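# Snap a jar's lid down with a robot hand

## Task

A jar sits free on the table with its lid resting on top. Push the lid down firmly until it clicks onto the jar everywhere around its edge and sits level on the rim; if one side catches first, you may push on the side that is still raised. The wrist camera and its bracket (which project from the heel of the palm on the little-finger side) must never press on the lid, or the task fails. At the end the jar must be upright on the table, neither jar nor lid may still be moving, and the result must hold without the robot supporting it. Release and move the hand away once done.

## Robot and tools

Robot: two arms, left_arm and right_arm, facing each other across a table. Both carry an identical five-finger right hand, so hand axes and numbers mean the same on either arm. These names do not correspond to sides of a camera picture.

World frame (used in every result): origin on the table surface halfway between the two arm bases, table top at z = 0, +z up; left_arm's base lies toward +y. Positions are in metres, orientation is a quaternion in w,x,y,z order, velocities in m/s and rad/s. Reported positions can be a little off, more so when the arm is stretched far.

Hand point: a point fixed to the palm, 0.05 m in front of it, where index pad and thumb tip meet when pinching. Its +z runs along the straightened fingers (fingertips reach 0.06 to 0.07 m past it), +y points out of the palm, +x crosses the palm away from the thumb toward the little finger. The hand extends 0.08 m on the little-finger side; on the thumb side 0.02 m if the thumb is swung in front of the palm, up to 0.09 m otherwise. A rigid bracket with the wrist camera sits at the wrist on the little-finger side, 0.03 m beyond the hand point along +y and 0.11 m across the palm; it can collide, and touching the lid with it fails the task. So press with fingers or palm, keeping the bracket away from the lid.

Row layout (used by execute_actions and move): one flat list of 28 numbers, each in [-1, 1], always covering both arms even if one is idle. Order: left_arm dx, dy, dz, rx, ry, rz, then left_gripper little, ring, middle, index, thumb_bend, thumb_turn, force_limit, speed; then the same 14 for right_arm / right_gripper.
- dx..rz are an offset, not a pose: the target is displaced from the hand point's measured pose at the start of the action (for a call's first action, the last pose a result reported), expressed in the hand point's own axes. Each row is relative to that start, not to the row before. 1.0 equals 0.6 m or 180 degrees; rx, ry, rz form a single rotation vector.
- Fingers little, ring, middle, index: +1 straight, -1 curled fully. thumb_bend: +1 straight, -1 bent. thumb_turn: +1 beside the palm, -1 across in front of it. A pinch is roughly index -0.22, thumb_bend -0.75, thumb_turn -0.57.
- force_limit: closing stop load, scaled linearly from about 0 N (-1) to 10 N (+1) at a fingertip, 15 N for the two thumb motors; it never halts opening. speed: near zero at -1 to full at +1 (full travel 0.6 s).
There is no 'no change' value for hand numbers: to keep a hand as is, resend the eight numbers of its last executed row, or before any, its hand_measured six values plus hand_force_limit and hand_speed. A motor only starts when its target changes by at least 0.01; it then locks at target or force limit.

Control: each step the commanded pose is clipped to within 100 mm and 16 degrees of the current measured pose; motion lags commands by about 0.17 s. Joints have speed and acceleration limits, so big moves may finish short.

Tools:
- execute_actions(actions): list of actions; each action is up to 15 rows, one per 1/30 s step, the last row repeated to fill 15 steps. An empty list just returns state and images.
- move(target, speed, stop_force, blocking): target is one 28-number row, offsets taken from the last reported pose. Both hand points follow straight paths that finish together, 0.5 to 10 s long. speed is m/s, 0.002 to 0.5 (default 0.25); turning capped at twice that in rad/s. stop_force, 9 to 40 N, ends an arm's path when its wrist sensor feels that much extra resistance along the path for two steps; the arm then backs off two steps and holds. Use it with a very slow speed for pressing; it is unreliable if the hand rotates during the move, and should be omitted when lifting off something the hand is pushing on. Without stop_force, an arm is stiff: aiming past a firm contact can cause a fault. blocking=false returns after 0.5 s (not allowed with stop_force); then use wait or stop before further commands. The result adds a 'move:' line: done, off_target, moving, held, contact or fault, plus limits (paced = pose clipped, held = some steps blocked) and distance to target.
- wait(seconds): 0 to 10; arms keep their last command.
- stop(): brakes a running move.
- zoom_image(camera, region): region [x0, y0, x1, y1] in pixels, at most 504 by 504, from cam_high, cam_low, cam_left_wrist or cam_right_wrist.
- show_instructions(): shows the reference images.
- finished_scene(scene): ends the scene with the given number; irreversible.

Results: per-arm pose and velocity, 'Hand target' lines, hand_measured, hand_stopped_by (moving, target, force, stalled, fault), hand_load_n (positive when pushed open), and Wrist force / Wrist torque in the hand point's axes (pressing reads as force back into the arm; noise up to about 2.4 N, offset up to about 4 N, saturation near 50 N). 'pose unreachable' means the clearance check altered a command. Cameras: cam_high and cam_low 896x504, wrist cameras 616x616 fisheye; calibration is given per camera.

Avoid: torque over a joint's limit (142 N m big joints, 26.6 N m wrist joints) or any outside force of 150 N, which halts that arm for 10 s; arms colliding or pushing on each other; knocking the jar over or off the table; motors overheating (warning at 70 °C, braking at 85 °C). Approach slowly, press with stop_force, then release and withdraw before finishing.

Each tool is called after "Call:" as name(argument=value, ...) on one line, values as JSON.

Reference images:

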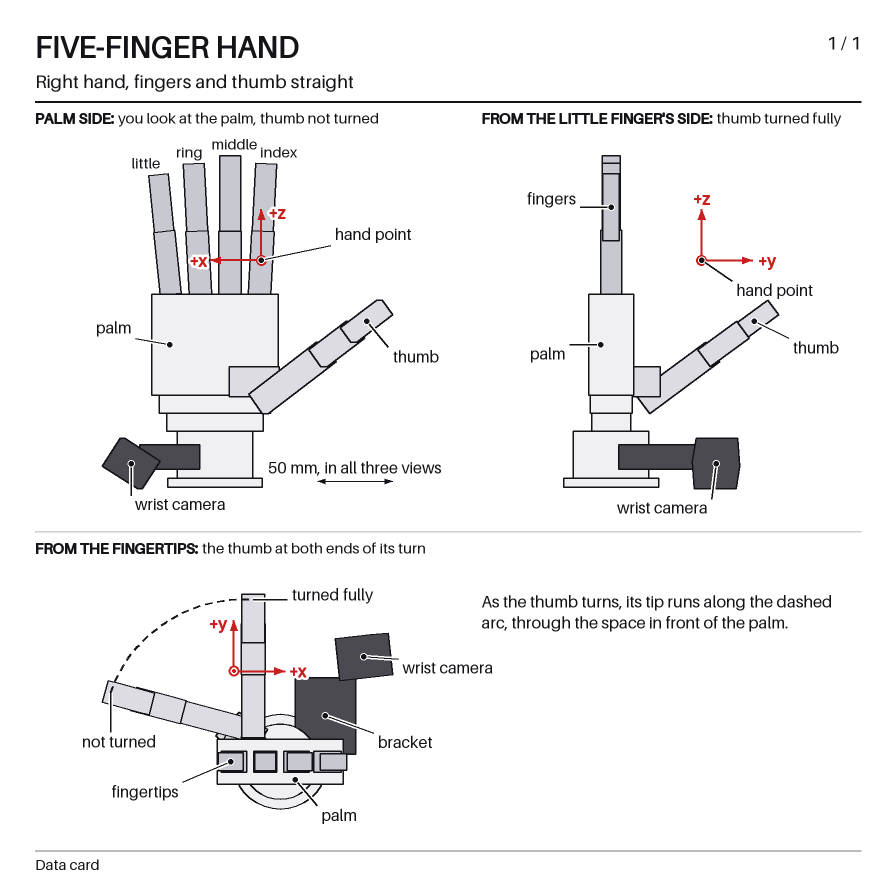

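## Session

Call:
execute_actions(actions=[])

Scene clock: 0.00 s.
left_arm: end_effector_position=(+0.2797, +0.4494, +0.4855) hand_measured=(+1.000, +1.000, +1.000, +1.000, +1.000, +1.000) hand_load_n=(+0.0, +0.0, +0.0, +0.0, +0.0, +0.0) hand_stopped_by=(target, target, target, target, target, target) hand_force_limit=0.00 hand_speed=-0.80 end_effector_quat_wxyz=(+0.014, +0.370, +0.929, -0.005) end_effector_velocity=(-0.000, +0.000, +0.000) end_effector_angular_velocity=(+0.000, +0.000, -0.000) | right_arm: end_effector_position=(+0.1072, -0.2560, +0.4707) hand_measured=(+1.000, +1.000, +1.000, +1.000, +1.000, +1.000) hand_load_n=(+0.0, +0.0, +0.0, +0.0, +0.0, +0.0) hand_stopped_by=(target, target, target, target, target, target) hand_force_limit=0.00 hand_speed=-0.80 end_effector_quat_wxyz=(-0.032, -0.391, +0.920, -0.001) end_effector_velocity=(-0.000, -0.000, +0.000) end_effector_angular_velocity=(-0.001, +0.001, -0.000)
Joint positions: left_arm=[ 0.586 -1.735  1.327  1.951  1.56  -1.881] | right_arm=[-1.2   -1.705  1.365  1.974  1.565 -1.858]
Joint velocities: left_arm=[-0.    -0.001  0.001  0.     0.     0.   ] | right_arm=[-0.    -0.    -0.     0.001  0.    -0.   ]
Wrist force (N, on the end effector, along its own x y z axes, offset not removed): no reading
Wrist torque (N m, same axes, about the end effector's origin, offset not removed): no reading
Hand target (left_arm): +0.280, +0.449, +0.485; +0.014, +0.370, +0.929, -0.005
Hand target (right_arm): +0.107, -0.256, +0.471; -0.032, -0.391, +0.920, -0.001

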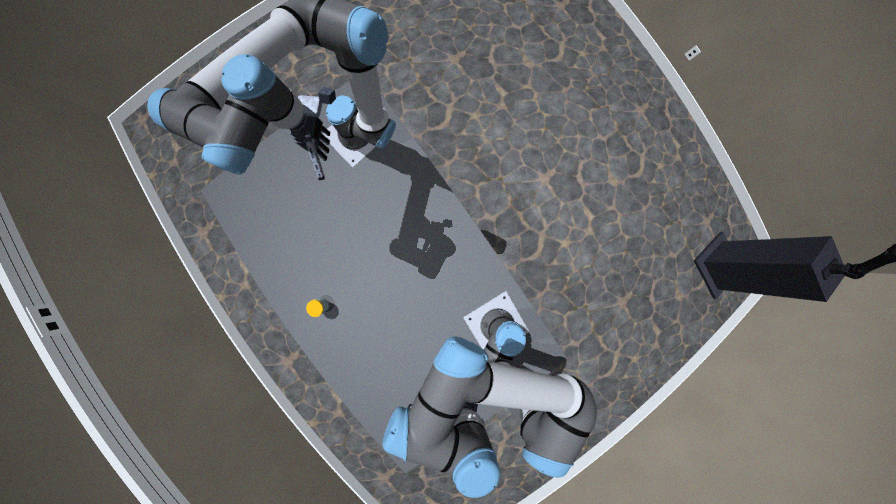

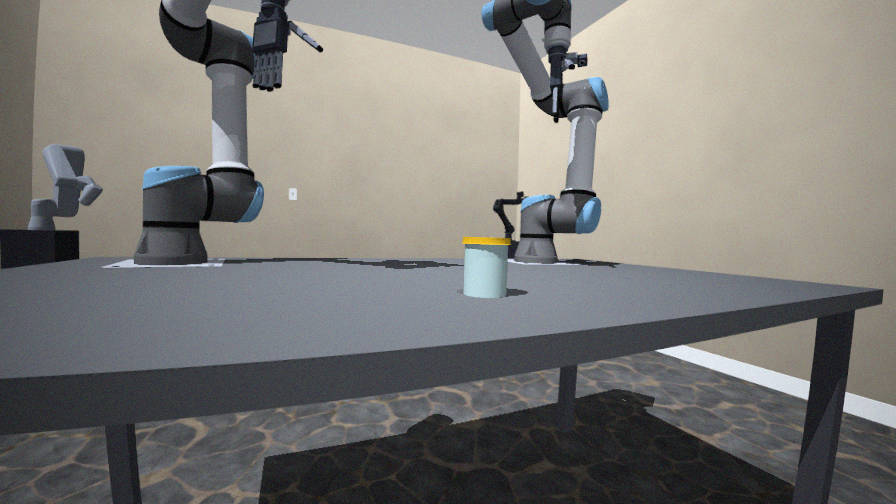

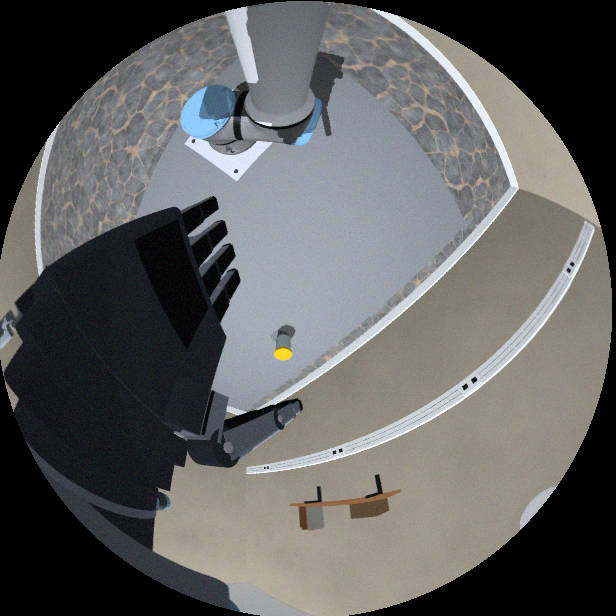

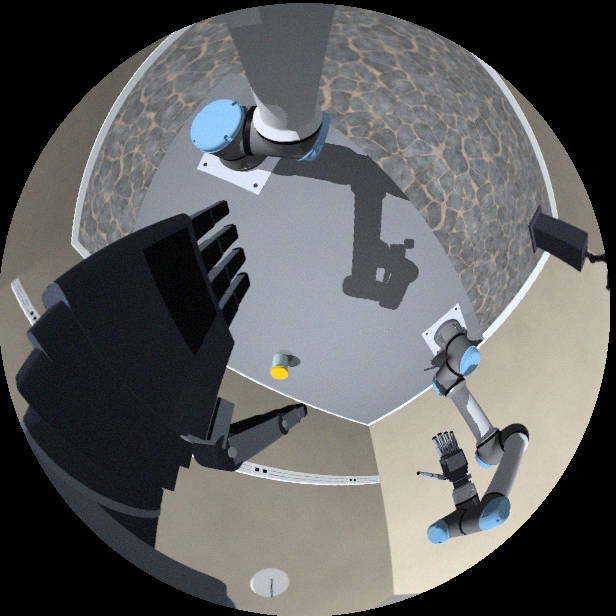

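Call:
zoom_image(camera="cam_low", region=[436, 220, 536, 310])

Call:
zoom_image(camera="cam_high", region=[280, 280, 360, 340])

Region (436, 220, 536, 310) of cam_low's 896x504 image, scaled by 5.040, with more detail than that image has; it fills the top 454 rows of this view, and the rest is white.

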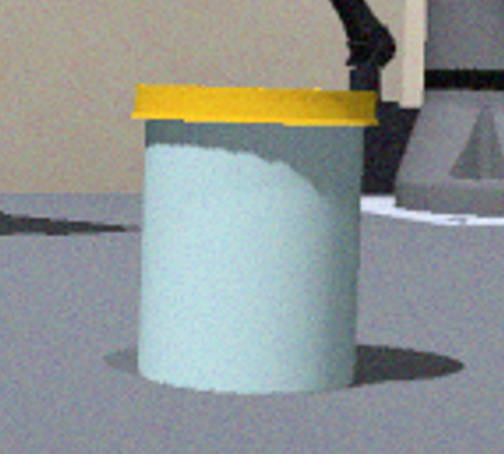

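Region (280, 280, 360, 340) of cam_high's 896x504 image, scaled by 6.300, with more detail than that image has; it fills the top 378 rows of this view, and the rest is white.

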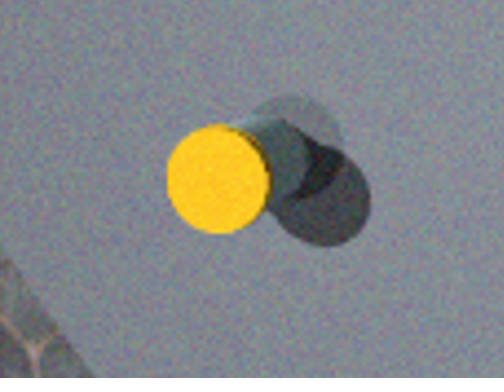

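Call:
move(target=[-0.945,-0.2497,0.504,-0.378,-0.378,0.3893,1,1,1,1,1,1,0,-0.8, 0,0,0,0,0,0,1,1,1,1,1,1,0,-0.8], speed=0.35)

Scene clock: 93.27 s.
left_arm: end_effector_position=(+0.5949, -0.0549, +0.1999) hand_measured=(+1.000, +1.000, +1.000, +1.000, +1.000, +1.000) hand_load_n=(+0.0, +0.0, +0.0, +0.0, +0.0, +0.0) hand_stopped_by=(target, target, target, target, target, target) hand_force_limit=0.00 hand_speed=-0.80 end_effector_quat_wxyz=(+0.649, +0.650, +0.280, +0.280) end_effector_velocity=(+0.002, -0.002, -0.000) end_effector_angular_velocity=(-0.001, -0.005, -0.004) | right_arm: end_effector_position=(+0.1072, -0.2560, +0.4707) hand_measured=(+1.000, +1.000, +1.000, +1.000, +1.000, +1.000) hand_load_n=(+0.0, +0.0, +0.0, +0.0, +0.0, +0.0) hand_stopped_by=(target, target, target, target, target, target) hand_force_limit=0.00 hand_speed=-0.80 end_effector_quat_wxyz=(-0.032, -0.391, +0.920, -0.001) end_effector_velocity=(-0.001, -0.000, +0.000) end_effector_angular_velocity=(+0.001, -0.002, +0.000)
Joint positions: left_arm=[ 0.683 -0.883  1.579 -0.695  1.358 -0.   ] | right_arm=[-1.2   -1.705  1.365  1.974  1.565 -1.858]
Joint velocities: left_arm=[ 0.003  0.007 -0.009 -0.003  0.007  0.003] | right_arm=[ 0.001 -0.002  0.    -0.    -0.     0.   ]
Wrist force (N, on the end effector, along its own x y z axes, offset not removed): left_arm=[-0.4 1.2 0.0] | right_arm=[2.6 1.2 1.1]
Wrist torque (N m, same axes, about the end effector's origin, offset not removed): left_arm=[0.07 0.25 -0.26] | right_arm=[0.09 -0.33 0.15]
Hand target (left_arm): +0.595, -0.055, +0.200; +0.649, +0.650, +0.280, +0.280
Hand target (right_arm): +0.107, -0.256, +0.471; -0.032, -0.391, +0.920, -0.001
Off the commanded pose (left_arm): 0.001 m, 0 deg.
Off the commanded pose (right_arm): 0.000 m, 0 deg.
move: done
camera_calibration (this result's frames):
cam_left_wrist: T_world_to_cam=[[-0.128335, -0.0380889, 0.990999, -0.127235], [-0.971627, -0.195355, -0.133335, 0.586087], [0.198676, -0.979993, -0.0119373, -0.0413338], [0, 0, 0, 1]] pos_world=[0.561341, 0.0691421, 0.203743]
cam_right_wrist: T_world_to_cam=[[-0.630945, 0.77544, 0.0245228, 0.254793], [0.668254, 0.527132, 0.524946, -0.183371], [0.394137, 0.3476, -0.850782, 0.576114], [0, 0, 0, 1]] pos_world=[0.0562311, -0.301173, 0.580159]

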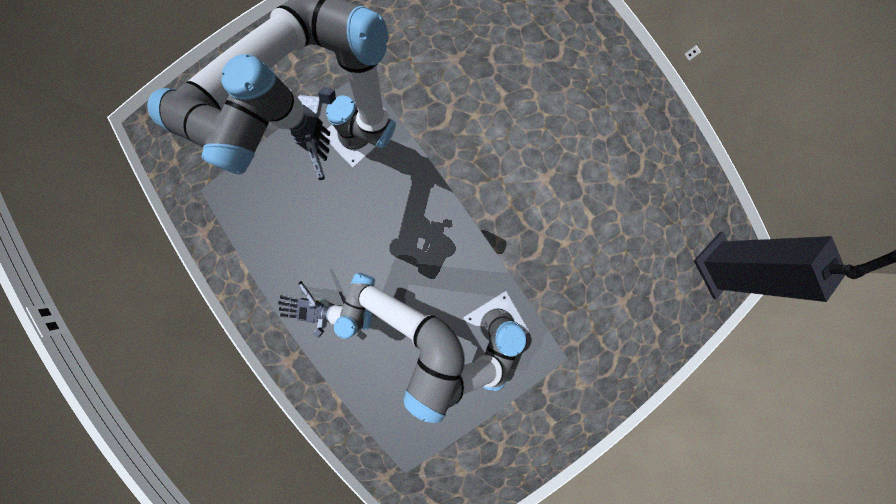

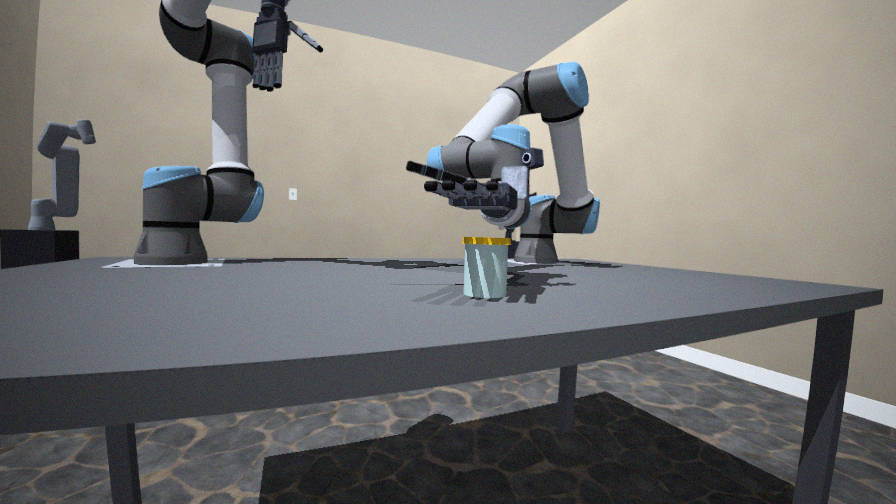

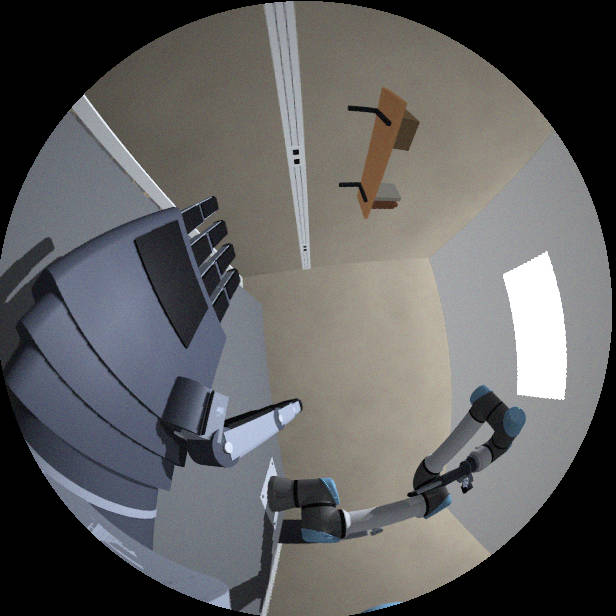

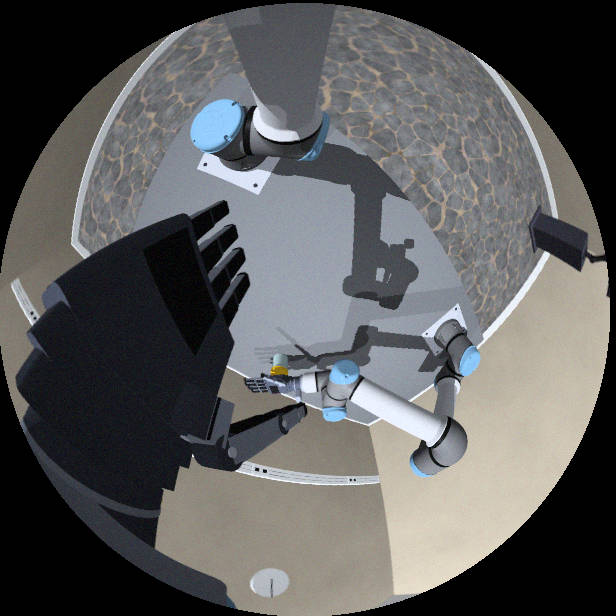

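Call:
zoom_image(camera="cam_low", region=[400, 140, 560, 310])

Call:
zoom_image(camera="cam_right_wrist", region=[230, 330, 350, 420])

Call:
zoom_image(camera="cam_high", region=[265, 270, 375, 350])

Region (400, 140, 560, 310) of cam_low's 896x504 image, scaled by 2.965, with more detail than that image has; it fills the left 474 columns of this view, and the rest is white.

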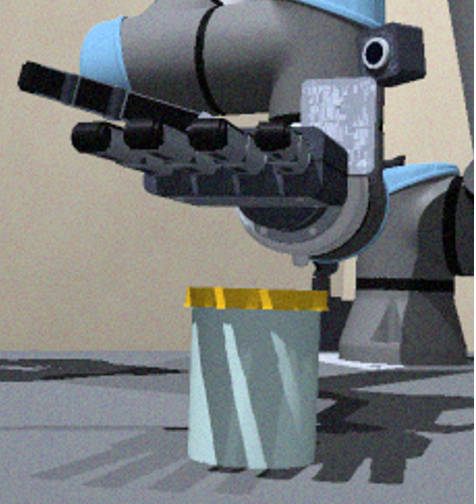

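Region (230, 330, 350, 420) of cam_right_wrist's 616x616 image, scaled by 4.200, with more detail than that image has; it fills the top 378 rows of this view, and the rest is white.

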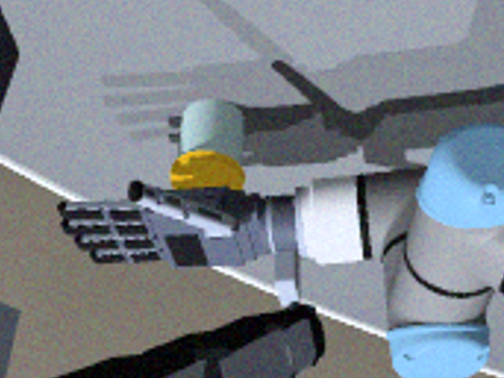

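Region (265, 270, 375, 350) of cam_high's 896x504 image, scaled by 4.582, with more detail than that image has; it fills the top 367 rows of this view, and the rest is white.

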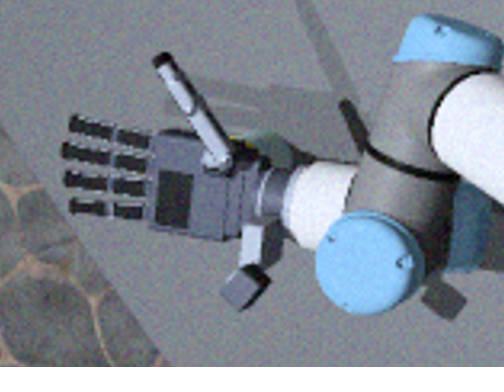

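Call:
move(target=[0.008,-0.055,0,0,0,0,1,1,1,1,1,1,0,-0.8, 0,0,0,0,0,0,1,1,1,1,1,1,0,-0.8], speed=0.08, stop_force=15)

Call:
zoom_image(camera="cam_low", region=[400, 140, 560, 310])

Scene clock: 106.50 s.
left_arm: end_effector_position=(+0.5981, -0.0514, +0.1672) hand_measured=(+1.000, +1.000, +1.000, +1.000, +1.000, +1.000) hand_load_n=(+0.0, +0.0, +0.0, +0.0, +0.0, +0.0) hand_stopped_by=(target, target, target, target, target, target) hand_force_limit=0.00 hand_speed=-0.80 end_effector_quat_wxyz=(+0.649, +0.650, +0.280, +0.280) end_effector_velocity=(+0.001, +0.000, -0.002) end_effector_angular_velocity=(-0.001, -0.000, +0.000) | right_arm: end_effector_position=(+0.1072, -0.2560, +0.4707) hand_measured=(+1.000, +1.000, +1.000, +1.000, +1.000, +1.000) hand_load_n=(+0.0, +0.0, +0.0, +0.0, +0.0, +0.0) hand_stopped_by=(target, target, target, target, target, target) hand_force_limit=0.00 hand_speed=-0.80 end_effector_quat_wxyz=(-0.032, -0.391, +0.920, -0.001) end_effector_velocity=(+0.001, +0.000, -0.000) end_effector_angular_velocity=(-0.002, +0.002, +0.000)
Joint positions: left_arm=[ 0.691 -0.832  1.591 -0.758  1.366 -0.   ] | right_arm=[-1.2   -1.705  1.365  1.974  1.565 -1.858]
Joint velocities: left_arm=[ 0.001  0.005  0.    -0.006  0.    -0.001] | right_arm=[ 0.     0.002 -0.     0.     0.     0.   ]
Wrist force (N, on the end effector, along its own x y z axes, offset not removed): left_arm=[-2.1 -0.3 -0.5] | right_arm=[4.1 -1.4 1.6]
Wrist torque (N m, same axes, about the end effector's origin, offset not removed): left_arm=[-0.04 0.50 -0.34] | right_arm=[-0.27 -0.48 0.10]
Hand target (left_arm): +0.598, -0.051, +0.167; +0.649, +0.650, +0.280, +0.280
Hand target (right_arm): +0.107, -0.256, +0.471; -0.032, -0.391, +0.920, -0.001
Off the commanded pose (left_arm): 0.000 m, 0 deg.
Off the commanded pose (right_arm): 0.000 m, 0 deg.
move: done
camera_calibration (this result's frames):
cam_left_wrist: T_world_to_cam=[[-0.128289, -0.0381, 0.991005, -0.0943667], [-0.971633, -0.195352, -0.133292, 0.585584], [0.198673, -0.979993, -0.0119577, -0.0389594], [0, 0, 0, 1]] pos_world=[0.564607, 0.0726198, 0.171106]
cam_right_wrist: T_world_to_cam=[[-0.630946, 0.775439, 0.0245226, 0.254793], [0.668254, 0.527132, 0.524946, -0.183371], [0.394137, 0.3476, -0.850782, 0.576114], [0, 0, 0, 1]] pos_world=[0.0562311, -0.301173, 0.580159]

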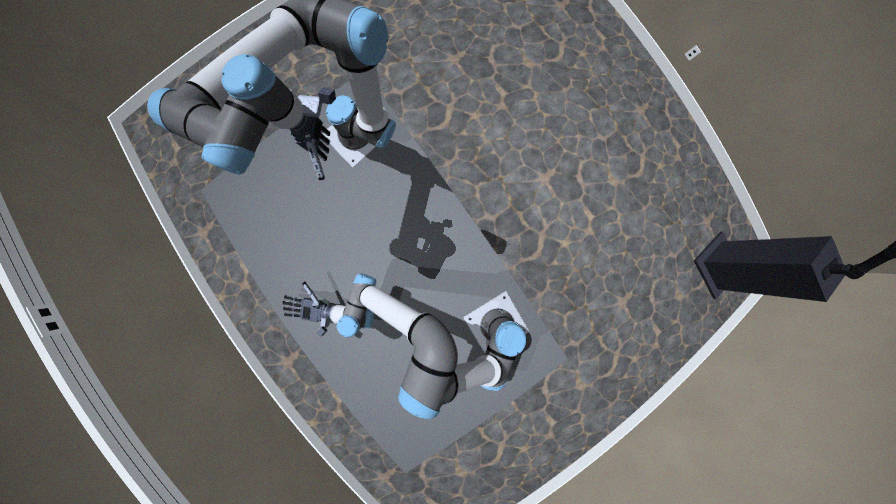

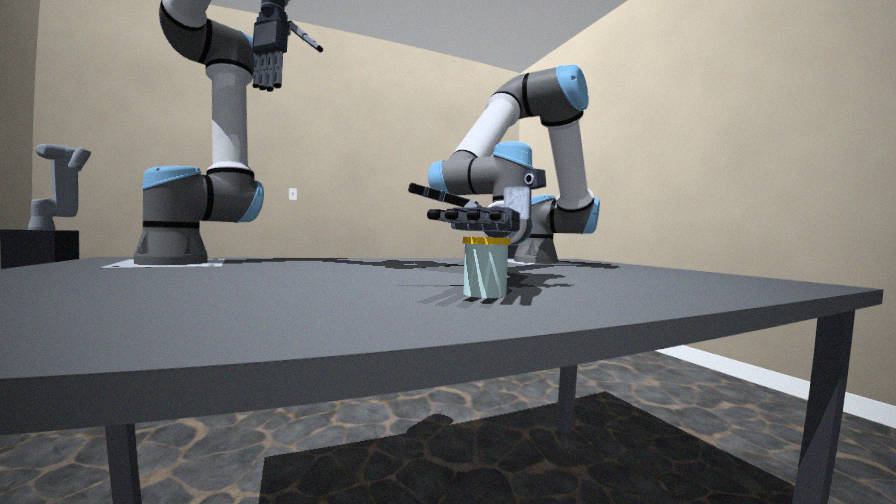

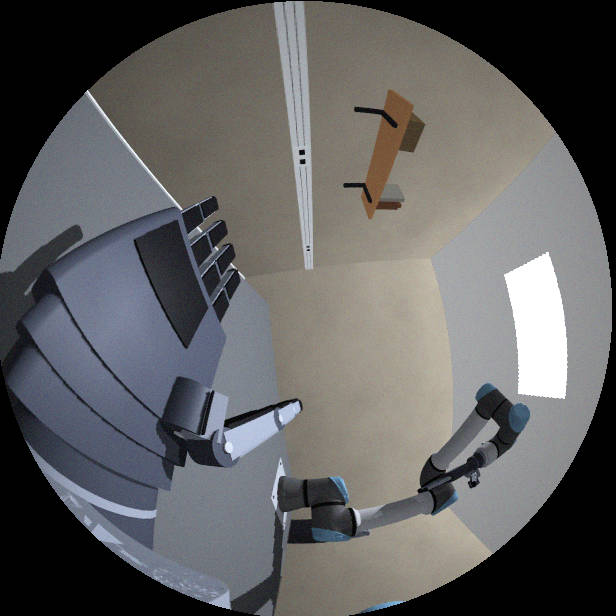

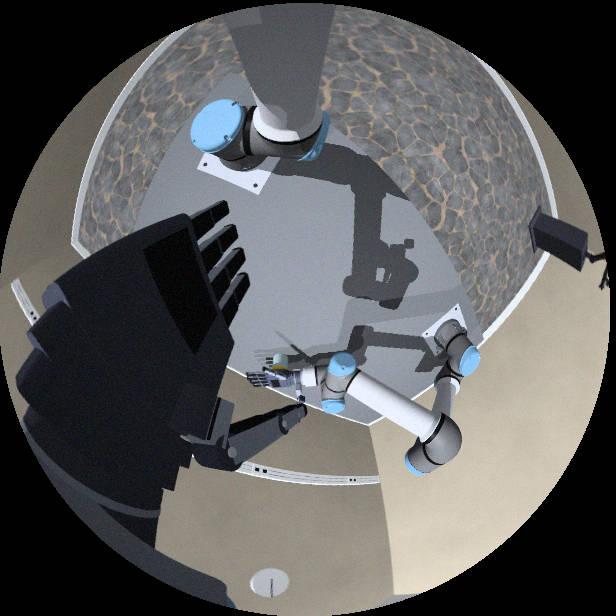

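Region (400, 140, 560, 310) of cam_low's 896x504 image, scaled by 2.965, with more detail than that image has; it fills the left 474 columns of this view, and the rest is white.

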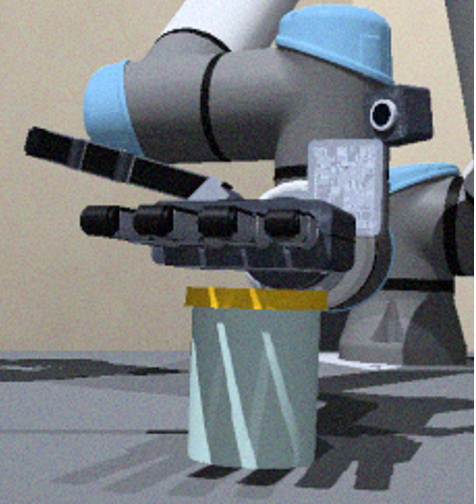

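Call:
move(target=[0,-0.04,0,0,0,0,1,1,1,1,1,1,0,-0.8, 0,0,0,0,0,0,1,1,1,1,1,1,0,-0.8], speed=0.006, stop_force=40)

Call:
zoom_image(camera="cam_low", region=[436, 200, 536, 310])

Scene clock: 113.07 s.
left_arm: end_effector_position=(+0.5981, -0.0514, +0.1546) hand_measured=(+1.000, +1.000, +1.000, +1.000, +1.000, +1.000) hand_load_n=(+0.0, +0.0, +0.0, +0.0, +0.0, +0.0) hand_stopped_by=(target, target, target, target, target, target) hand_force_limit=0.00 hand_speed=-0.80 end_effector_quat_wxyz=(+0.649, +0.650, +0.280, +0.280) end_effector_velocity=(-0.000, +0.000, +0.004) end_effector_angular_velocity=(-0.003, -0.001, -0.000) | right_arm: end_effector_position=(+0.1072, -0.2560, +0.4707) hand_measured=(+1.000, +1.000, +1.000, +1.000, +1.000, +1.000) hand_load_n=(+0.0, +0.0, +0.0, +0.0, +0.0, +0.0) hand_stopped_by=(target, target, target, target, target, target) hand_force_limit=0.00 hand_speed=-0.80 end_effector_quat_wxyz=(-0.032, -0.391, +0.920, -0.001) end_effector_velocity=(-0.001, -0.000, +0.000) end_effector_angular_velocity=(-0.000, +0.001, +0.000)
Joint positions: left_arm=[ 0.692 -0.812  1.594 -0.781  1.366 -0.   ] | right_arm=[-1.2   -1.705  1.365  1.974  1.565 -1.858]
Joint velocities: left_arm=[ 0.    -0.006  0.     0.003  0.    -0.001] | right_arm=[ 0.    -0.001 -0.     0.002 -0.    -0.   ]
Wrist force (N, on the end effector, along its own x y z axes, offset not removed): left_arm=[3.3 -0.9 1.0] | right_arm=[1.6 -0.6 1.6]
Wrist torque (N m, same axes, about the end effector's origin, offset not removed): left_arm=[-0.14 -0.38 0.07] | right_arm=[-0.16 -0.22 -0.04]
Hand target (left_arm): +0.598, -0.051, +0.156; +0.649, +0.649, +0.280, +0.280
Hand target (right_arm): +0.107, -0.256, +0.471; -0.032, -0.391, +0.920, -0.001
Off the commanded pose (left_arm): 0.011 m, 0 deg.
Off the commanded pose (right_arm): 0.000 m, 0 deg.
move: contact (left_arm)
camera_calibration (this result's frames):
cam_left_wrist: T_world_to_cam=[[-0.128124, -0.0383388, 0.991017, -0.0819673], [-0.971647, -0.19536, -0.133178, 0.58392], [0.198711, -0.979982, -0.0122215, -0.0390017], [0, 0, 0, 1]] pos_world=[0.564613, 0.072711, 0.15852]
cam_right_wrist: T_world_to_cam=[[-0.630946, 0.775439, 0.0245226, 0.254793], [0.668254, 0.527132, 0.524946, -0.183371], [0.394137, 0.3476, -0.850782, 0.576114], [0, 0, 0, 1]] pos_world=[0.0562311, -0.301173, 0.580159]

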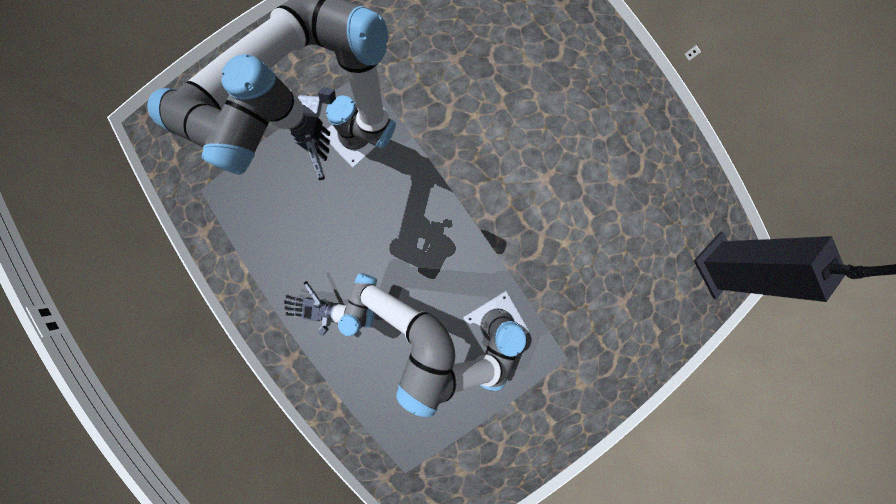

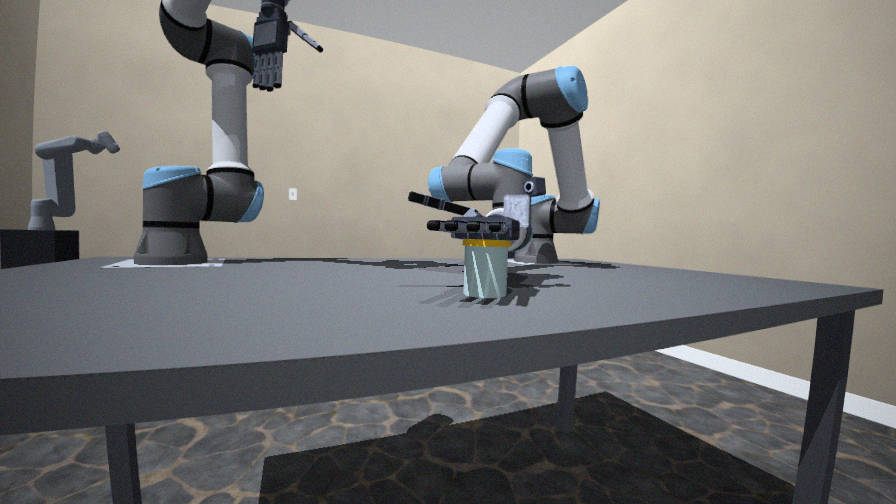

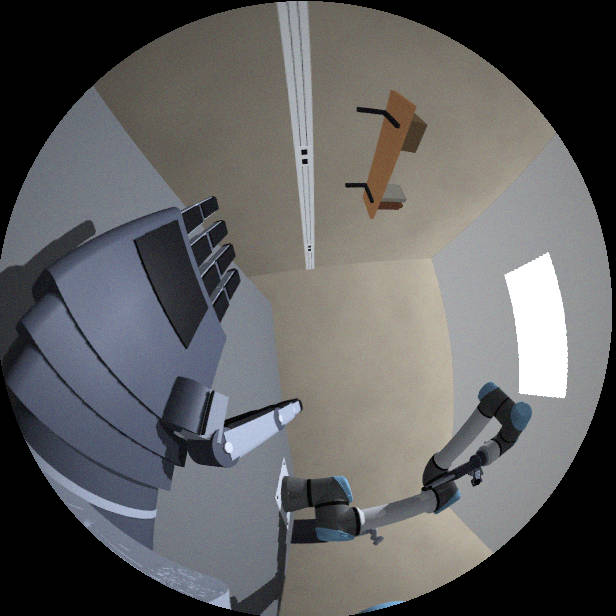

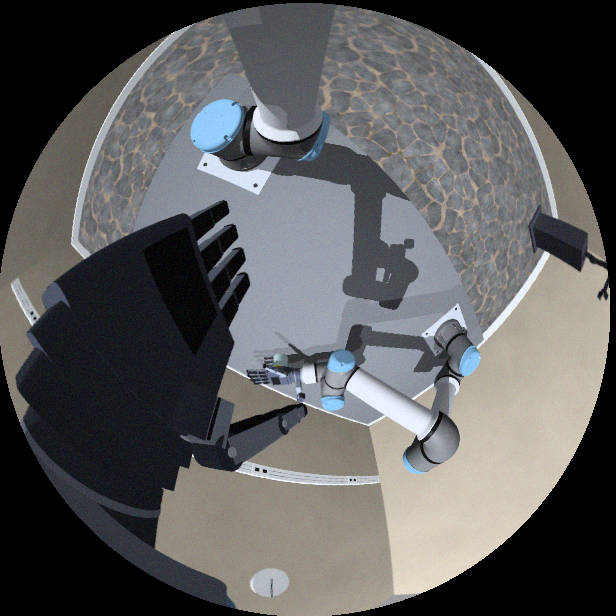

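Region (436, 200, 536, 310) of cam_low's 896x504 image, scaled by 4.582, with more detail than that image has; it fills the left 458 columns of this view, and the rest is white.

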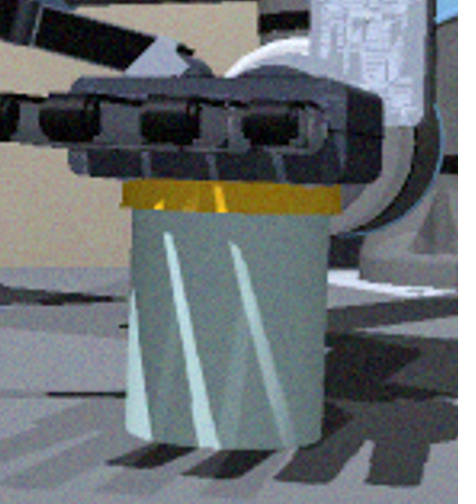

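Call:
move(target=[0,-0.015,0,0,0,0,1,1,1,1,1,1,0,-0.8, 0,0,0,0,0,0,1,1,1,1,1,1,0,-0.8], speed=0.004, stop_force=40)

Scene clock: 119.03 s.
left_arm: end_effector_position=(+0.5982, -0.0515, +0.1533) hand_measured=(+1.000, +1.000, +1.000, +1.000, +1.000, +1.000) hand_load_n=(+0.0, +0.0, +0.0, +0.0, +0.0, +0.0) hand_stopped_by=(target, target, target, target, target, target) hand_force_limit=0.00 hand_speed=-0.80 end_effector_quat_wxyz=(+0.650, +0.649, +0.280, +0.280) end_effector_velocity=(-0.000, +0.000, +0.001) end_effector_angular_velocity=(+0.001, +0.000, -0.000) | right_arm: end_effector_position=(+0.1072, -0.2560, +0.4707) hand_measured=(+1.000, +1.000, +1.000, +1.000, +1.000, +1.000) hand_load_n=(+0.0, +0.0, +0.0, +0.0, +0.0, +0.0) hand_stopped_by=(target, target, target, target, target, target) hand_force_limit=0.00 hand_speed=-0.80 end_effector_quat_wxyz=(-0.032, -0.391, +0.920, -0.001) end_effector_velocity=(-0.000, -0.000, +0.000) end_effector_angular_velocity=(-0.001, +0.001, +0.000)
Joint positions: left_arm=[ 0.692 -0.809  1.594 -0.786  1.366 -0.   ] | right_arm=[-1.2   -1.705  1.365  1.974  1.565 -1.858]
Joint velocities: left_arm=[-0.    -0.002  0.001  0.003  0.     0.   ] | right_arm=[ 0.     0.    -0.     0.002  0.    -0.   ]
Wrist force (N, on the end effector, along its own x y z axes, offset not removed): left_arm=[2.5 50.0 -10.1] | right_arm=[0.3 -0.6 0.8]
Wrist torque (N m, same axes, about the end effector's origin, offset not removed): left_arm=[4.38 0.09 1.47] | right_arm=[-0.25 0.02 -0.09]
Hand target (left_arm): +0.598, -0.051, +0.154; +0.650, +0.649, +0.280, +0.280
Hand target (right_arm): +0.107, -0.256, +0.471; -0.032, -0.391, +0.920, -0.001
Off the commanded pose (left_arm): 0.008 m, 0 deg.
Off the commanded pose (right_arm): 0.000 m, 0 deg.
move: contact (left_arm)
camera_calibration (this result's frames):
cam_left_wrist: T_world_to_cam=[[-0.129122, -0.0369093, 0.990942, -0.0799944], [-0.971513, -0.195553, -0.133874, 0.583819], [0.198723, -0.979998, -0.0106077, -0.0393995], [0, 0, 0, 1]] pos_world=[0.564688, 0.0726034, 0.15701]
cam_right_wrist: T_world_to_cam=[[-0.630946, 0.775439, 0.0245226, 0.254793], [0.668254, 0.527132, 0.524946, -0.183371], [0.394137, 0.3476, -0.850782, 0.576113], [0, 0, 0, 1]] pos_world=[0.0562311, -0.301173, 0.580159]

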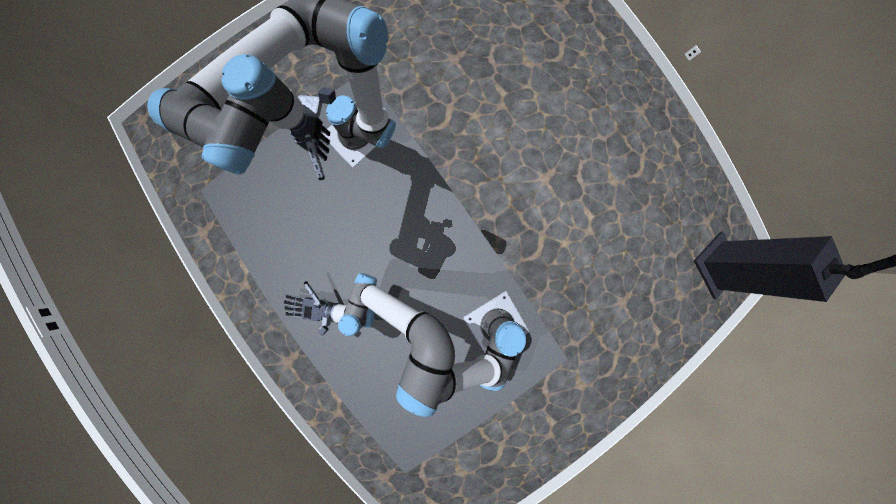

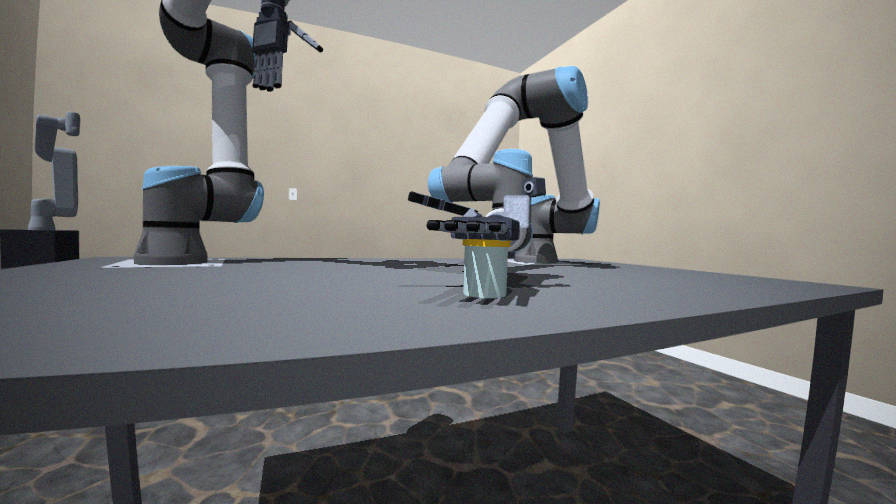

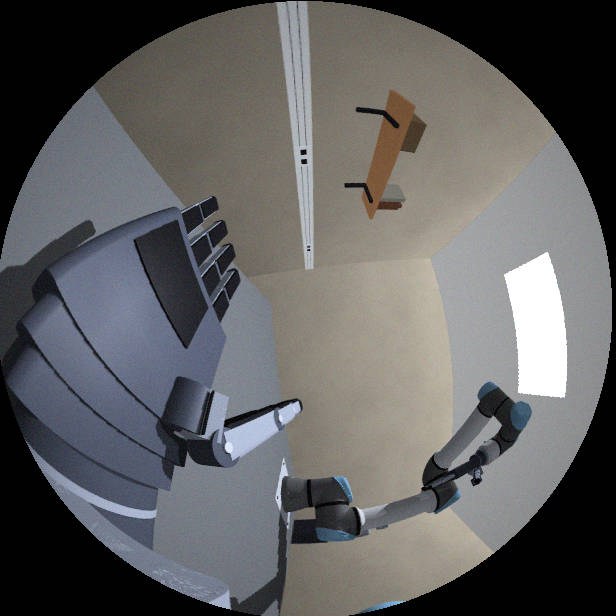

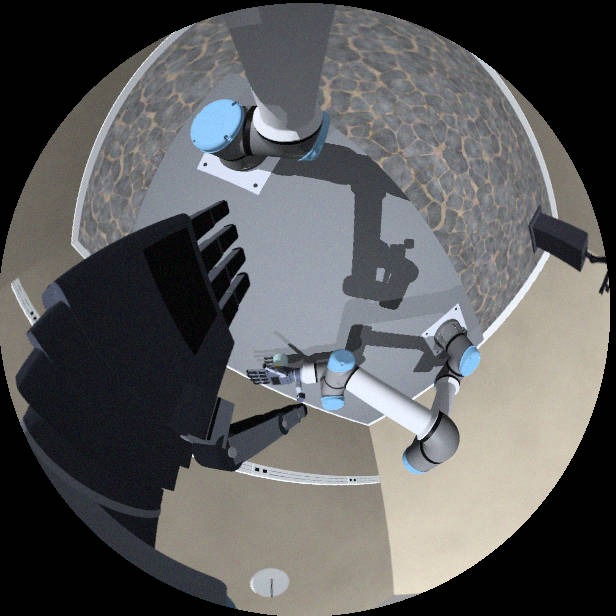

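The lid is firm now, so I'll lift off and inspect it.

Call:
move(target=[0,0.15,0,0,0,0,1,1,1,1,1,1,0,-0.8, 0,0,0,0,0,0,1,1,1,1,1,1,0,-0.8], speed=0.15)

Call:
zoom_image(camera="cam_low", region=[436, 220, 536, 310])

Call:
zoom_image(camera="cam_right_wrist", region=[250, 340, 310, 390])

Scene clock: 129.17 s.
left_arm: end_effector_position=(+0.5982, -0.0513, +0.2430) hand_measured=(+1.000, +1.000, +1.000, +1.000, +1.000, +1.000) hand_load_n=(+0.0, +0.0, +0.0, +0.0, +0.0, +0.0) hand_stopped_by=(target, target, target, target, target, target) hand_force_limit=0.00 hand_speed=-0.80 end_effector_quat_wxyz=(+0.650, +0.649, +0.280, +0.280) end_effector_velocity=(-0.000, -0.000, +0.001) end_effector_angular_velocity=(+0.002, +0.002, -0.000) | right_arm: end_effector_position=(+0.1072, -0.2560, +0.4707) hand_measured=(+1.000, +1.000, +1.000, +1.000, +1.000, +1.000) hand_load_n=(+0.0, +0.0, +0.0, +0.0, +0.0, +0.0) hand_stopped_by=(target, target, target, target, target, target) hand_force_limit=0.00 hand_speed=-0.80 end_effector_quat_wxyz=(-0.032, -0.391, +0.920, -0.001) end_effector_velocity=(+0.000, +0.000, -0.000) end_effector_angular_velocity=(+0.001, -0.001, +0.001)
Joint positions: left_arm=[ 0.692 -0.944  1.554 -0.61   1.366 -0.   ] | right_arm=[-1.2   -1.705  1.365  1.974  1.565 -1.858]
Joint velocities: left_arm=[-0.    -0.003 -0.002  0.007  0.    -0.001] | right_arm=[ 0.001  0.     0.    -0.001 -0.    -0.   ]
Wrist force (N, on the end effector, along its own x y z axes, offset not removed): left_arm=[1.6 -0.8 1.8] | right_arm=[0.9 -1.8 1.2]
Wrist torque (N m, same axes, about the end effector's origin, offset not removed): left_arm=[-0.37 -0.28 0.05] | right_arm=[-0.48 -0.11 -0.04]
Hand target (left_arm): +0.598, -0.051, +0.243; +0.650, +0.649, +0.280, +0.280
Hand target (right_arm): +0.107, -0.256, +0.471; -0.032, -0.391, +0.920, -0.001
Off the commanded pose (left_arm): 0.000 m, 0 deg.
Off the commanded pose (right_arm): 0.000 m, 0 deg.
move: done
camera_calibration (this result's frames):
cam_left_wrist: T_world_to_cam=[[-0.129183, -0.0368658, 0.990935, -0.168817], [-0.971483, -0.195663, -0.133927, 0.595794], [0.198827, -0.979978, -0.0105381, -0.0383862], [0, 0, 0, 1]] pos_world=[0.564627, 0.0727335, 0.246675]
cam_right_wrist: T_world_to_cam=[[-0.630946, 0.775439, 0.0245227, 0.254793], [0.668254, 0.527132, 0.524946, -0.183371], [0.394137, 0.3476, -0.850782, 0.576114], [0, 0, 0, 1]] pos_world=[0.0562311, -0.301173, 0.580159]

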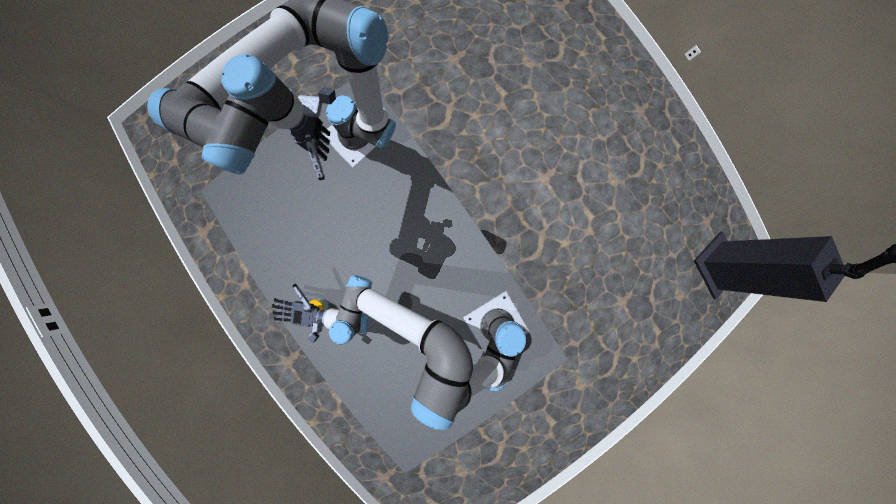

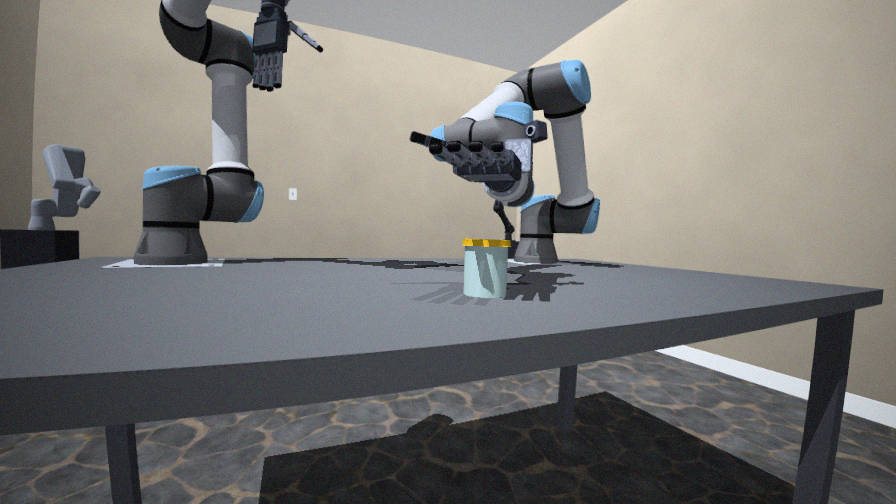

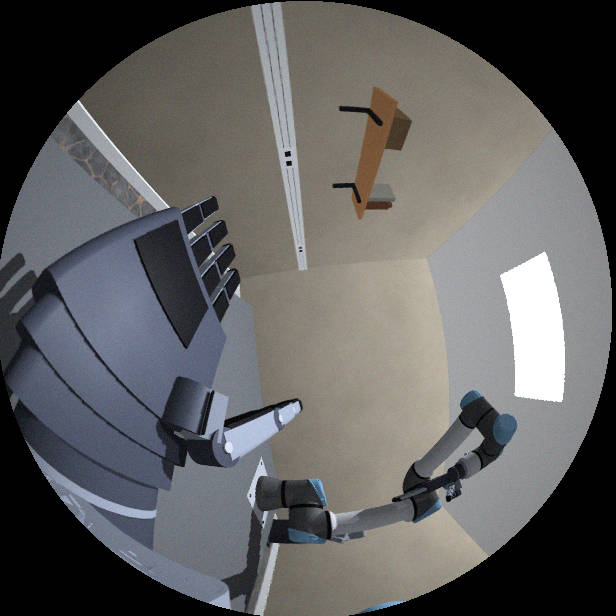

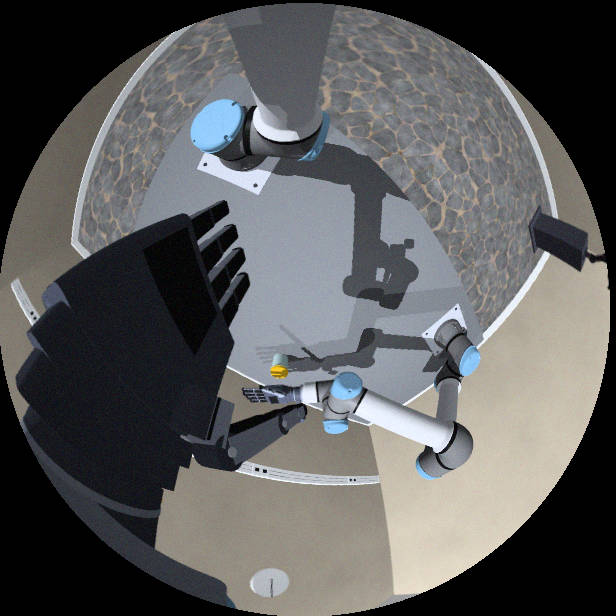

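Region (436, 220, 536, 310) of cam_low's 896x504 image, scaled by 5.040, with more detail than that image has; it fills the top 454 rows of this view, and the rest is white.

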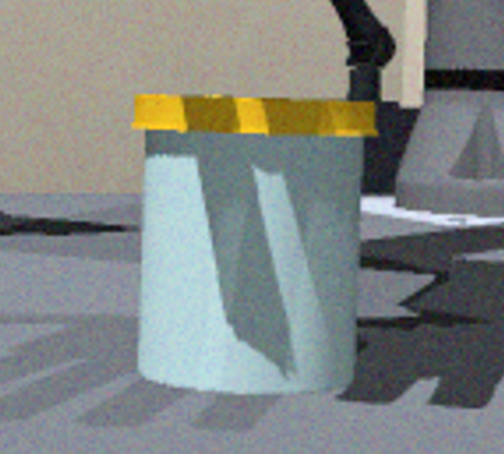

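Region (250, 340, 310, 390) of cam_right_wrist's 616x616 image, scaled by 8.400, with more detail than that image has.

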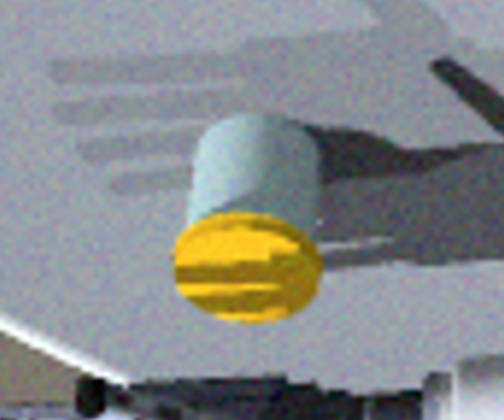

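Call:
finished_scene(scene=1)

The scene is finished: the task was done.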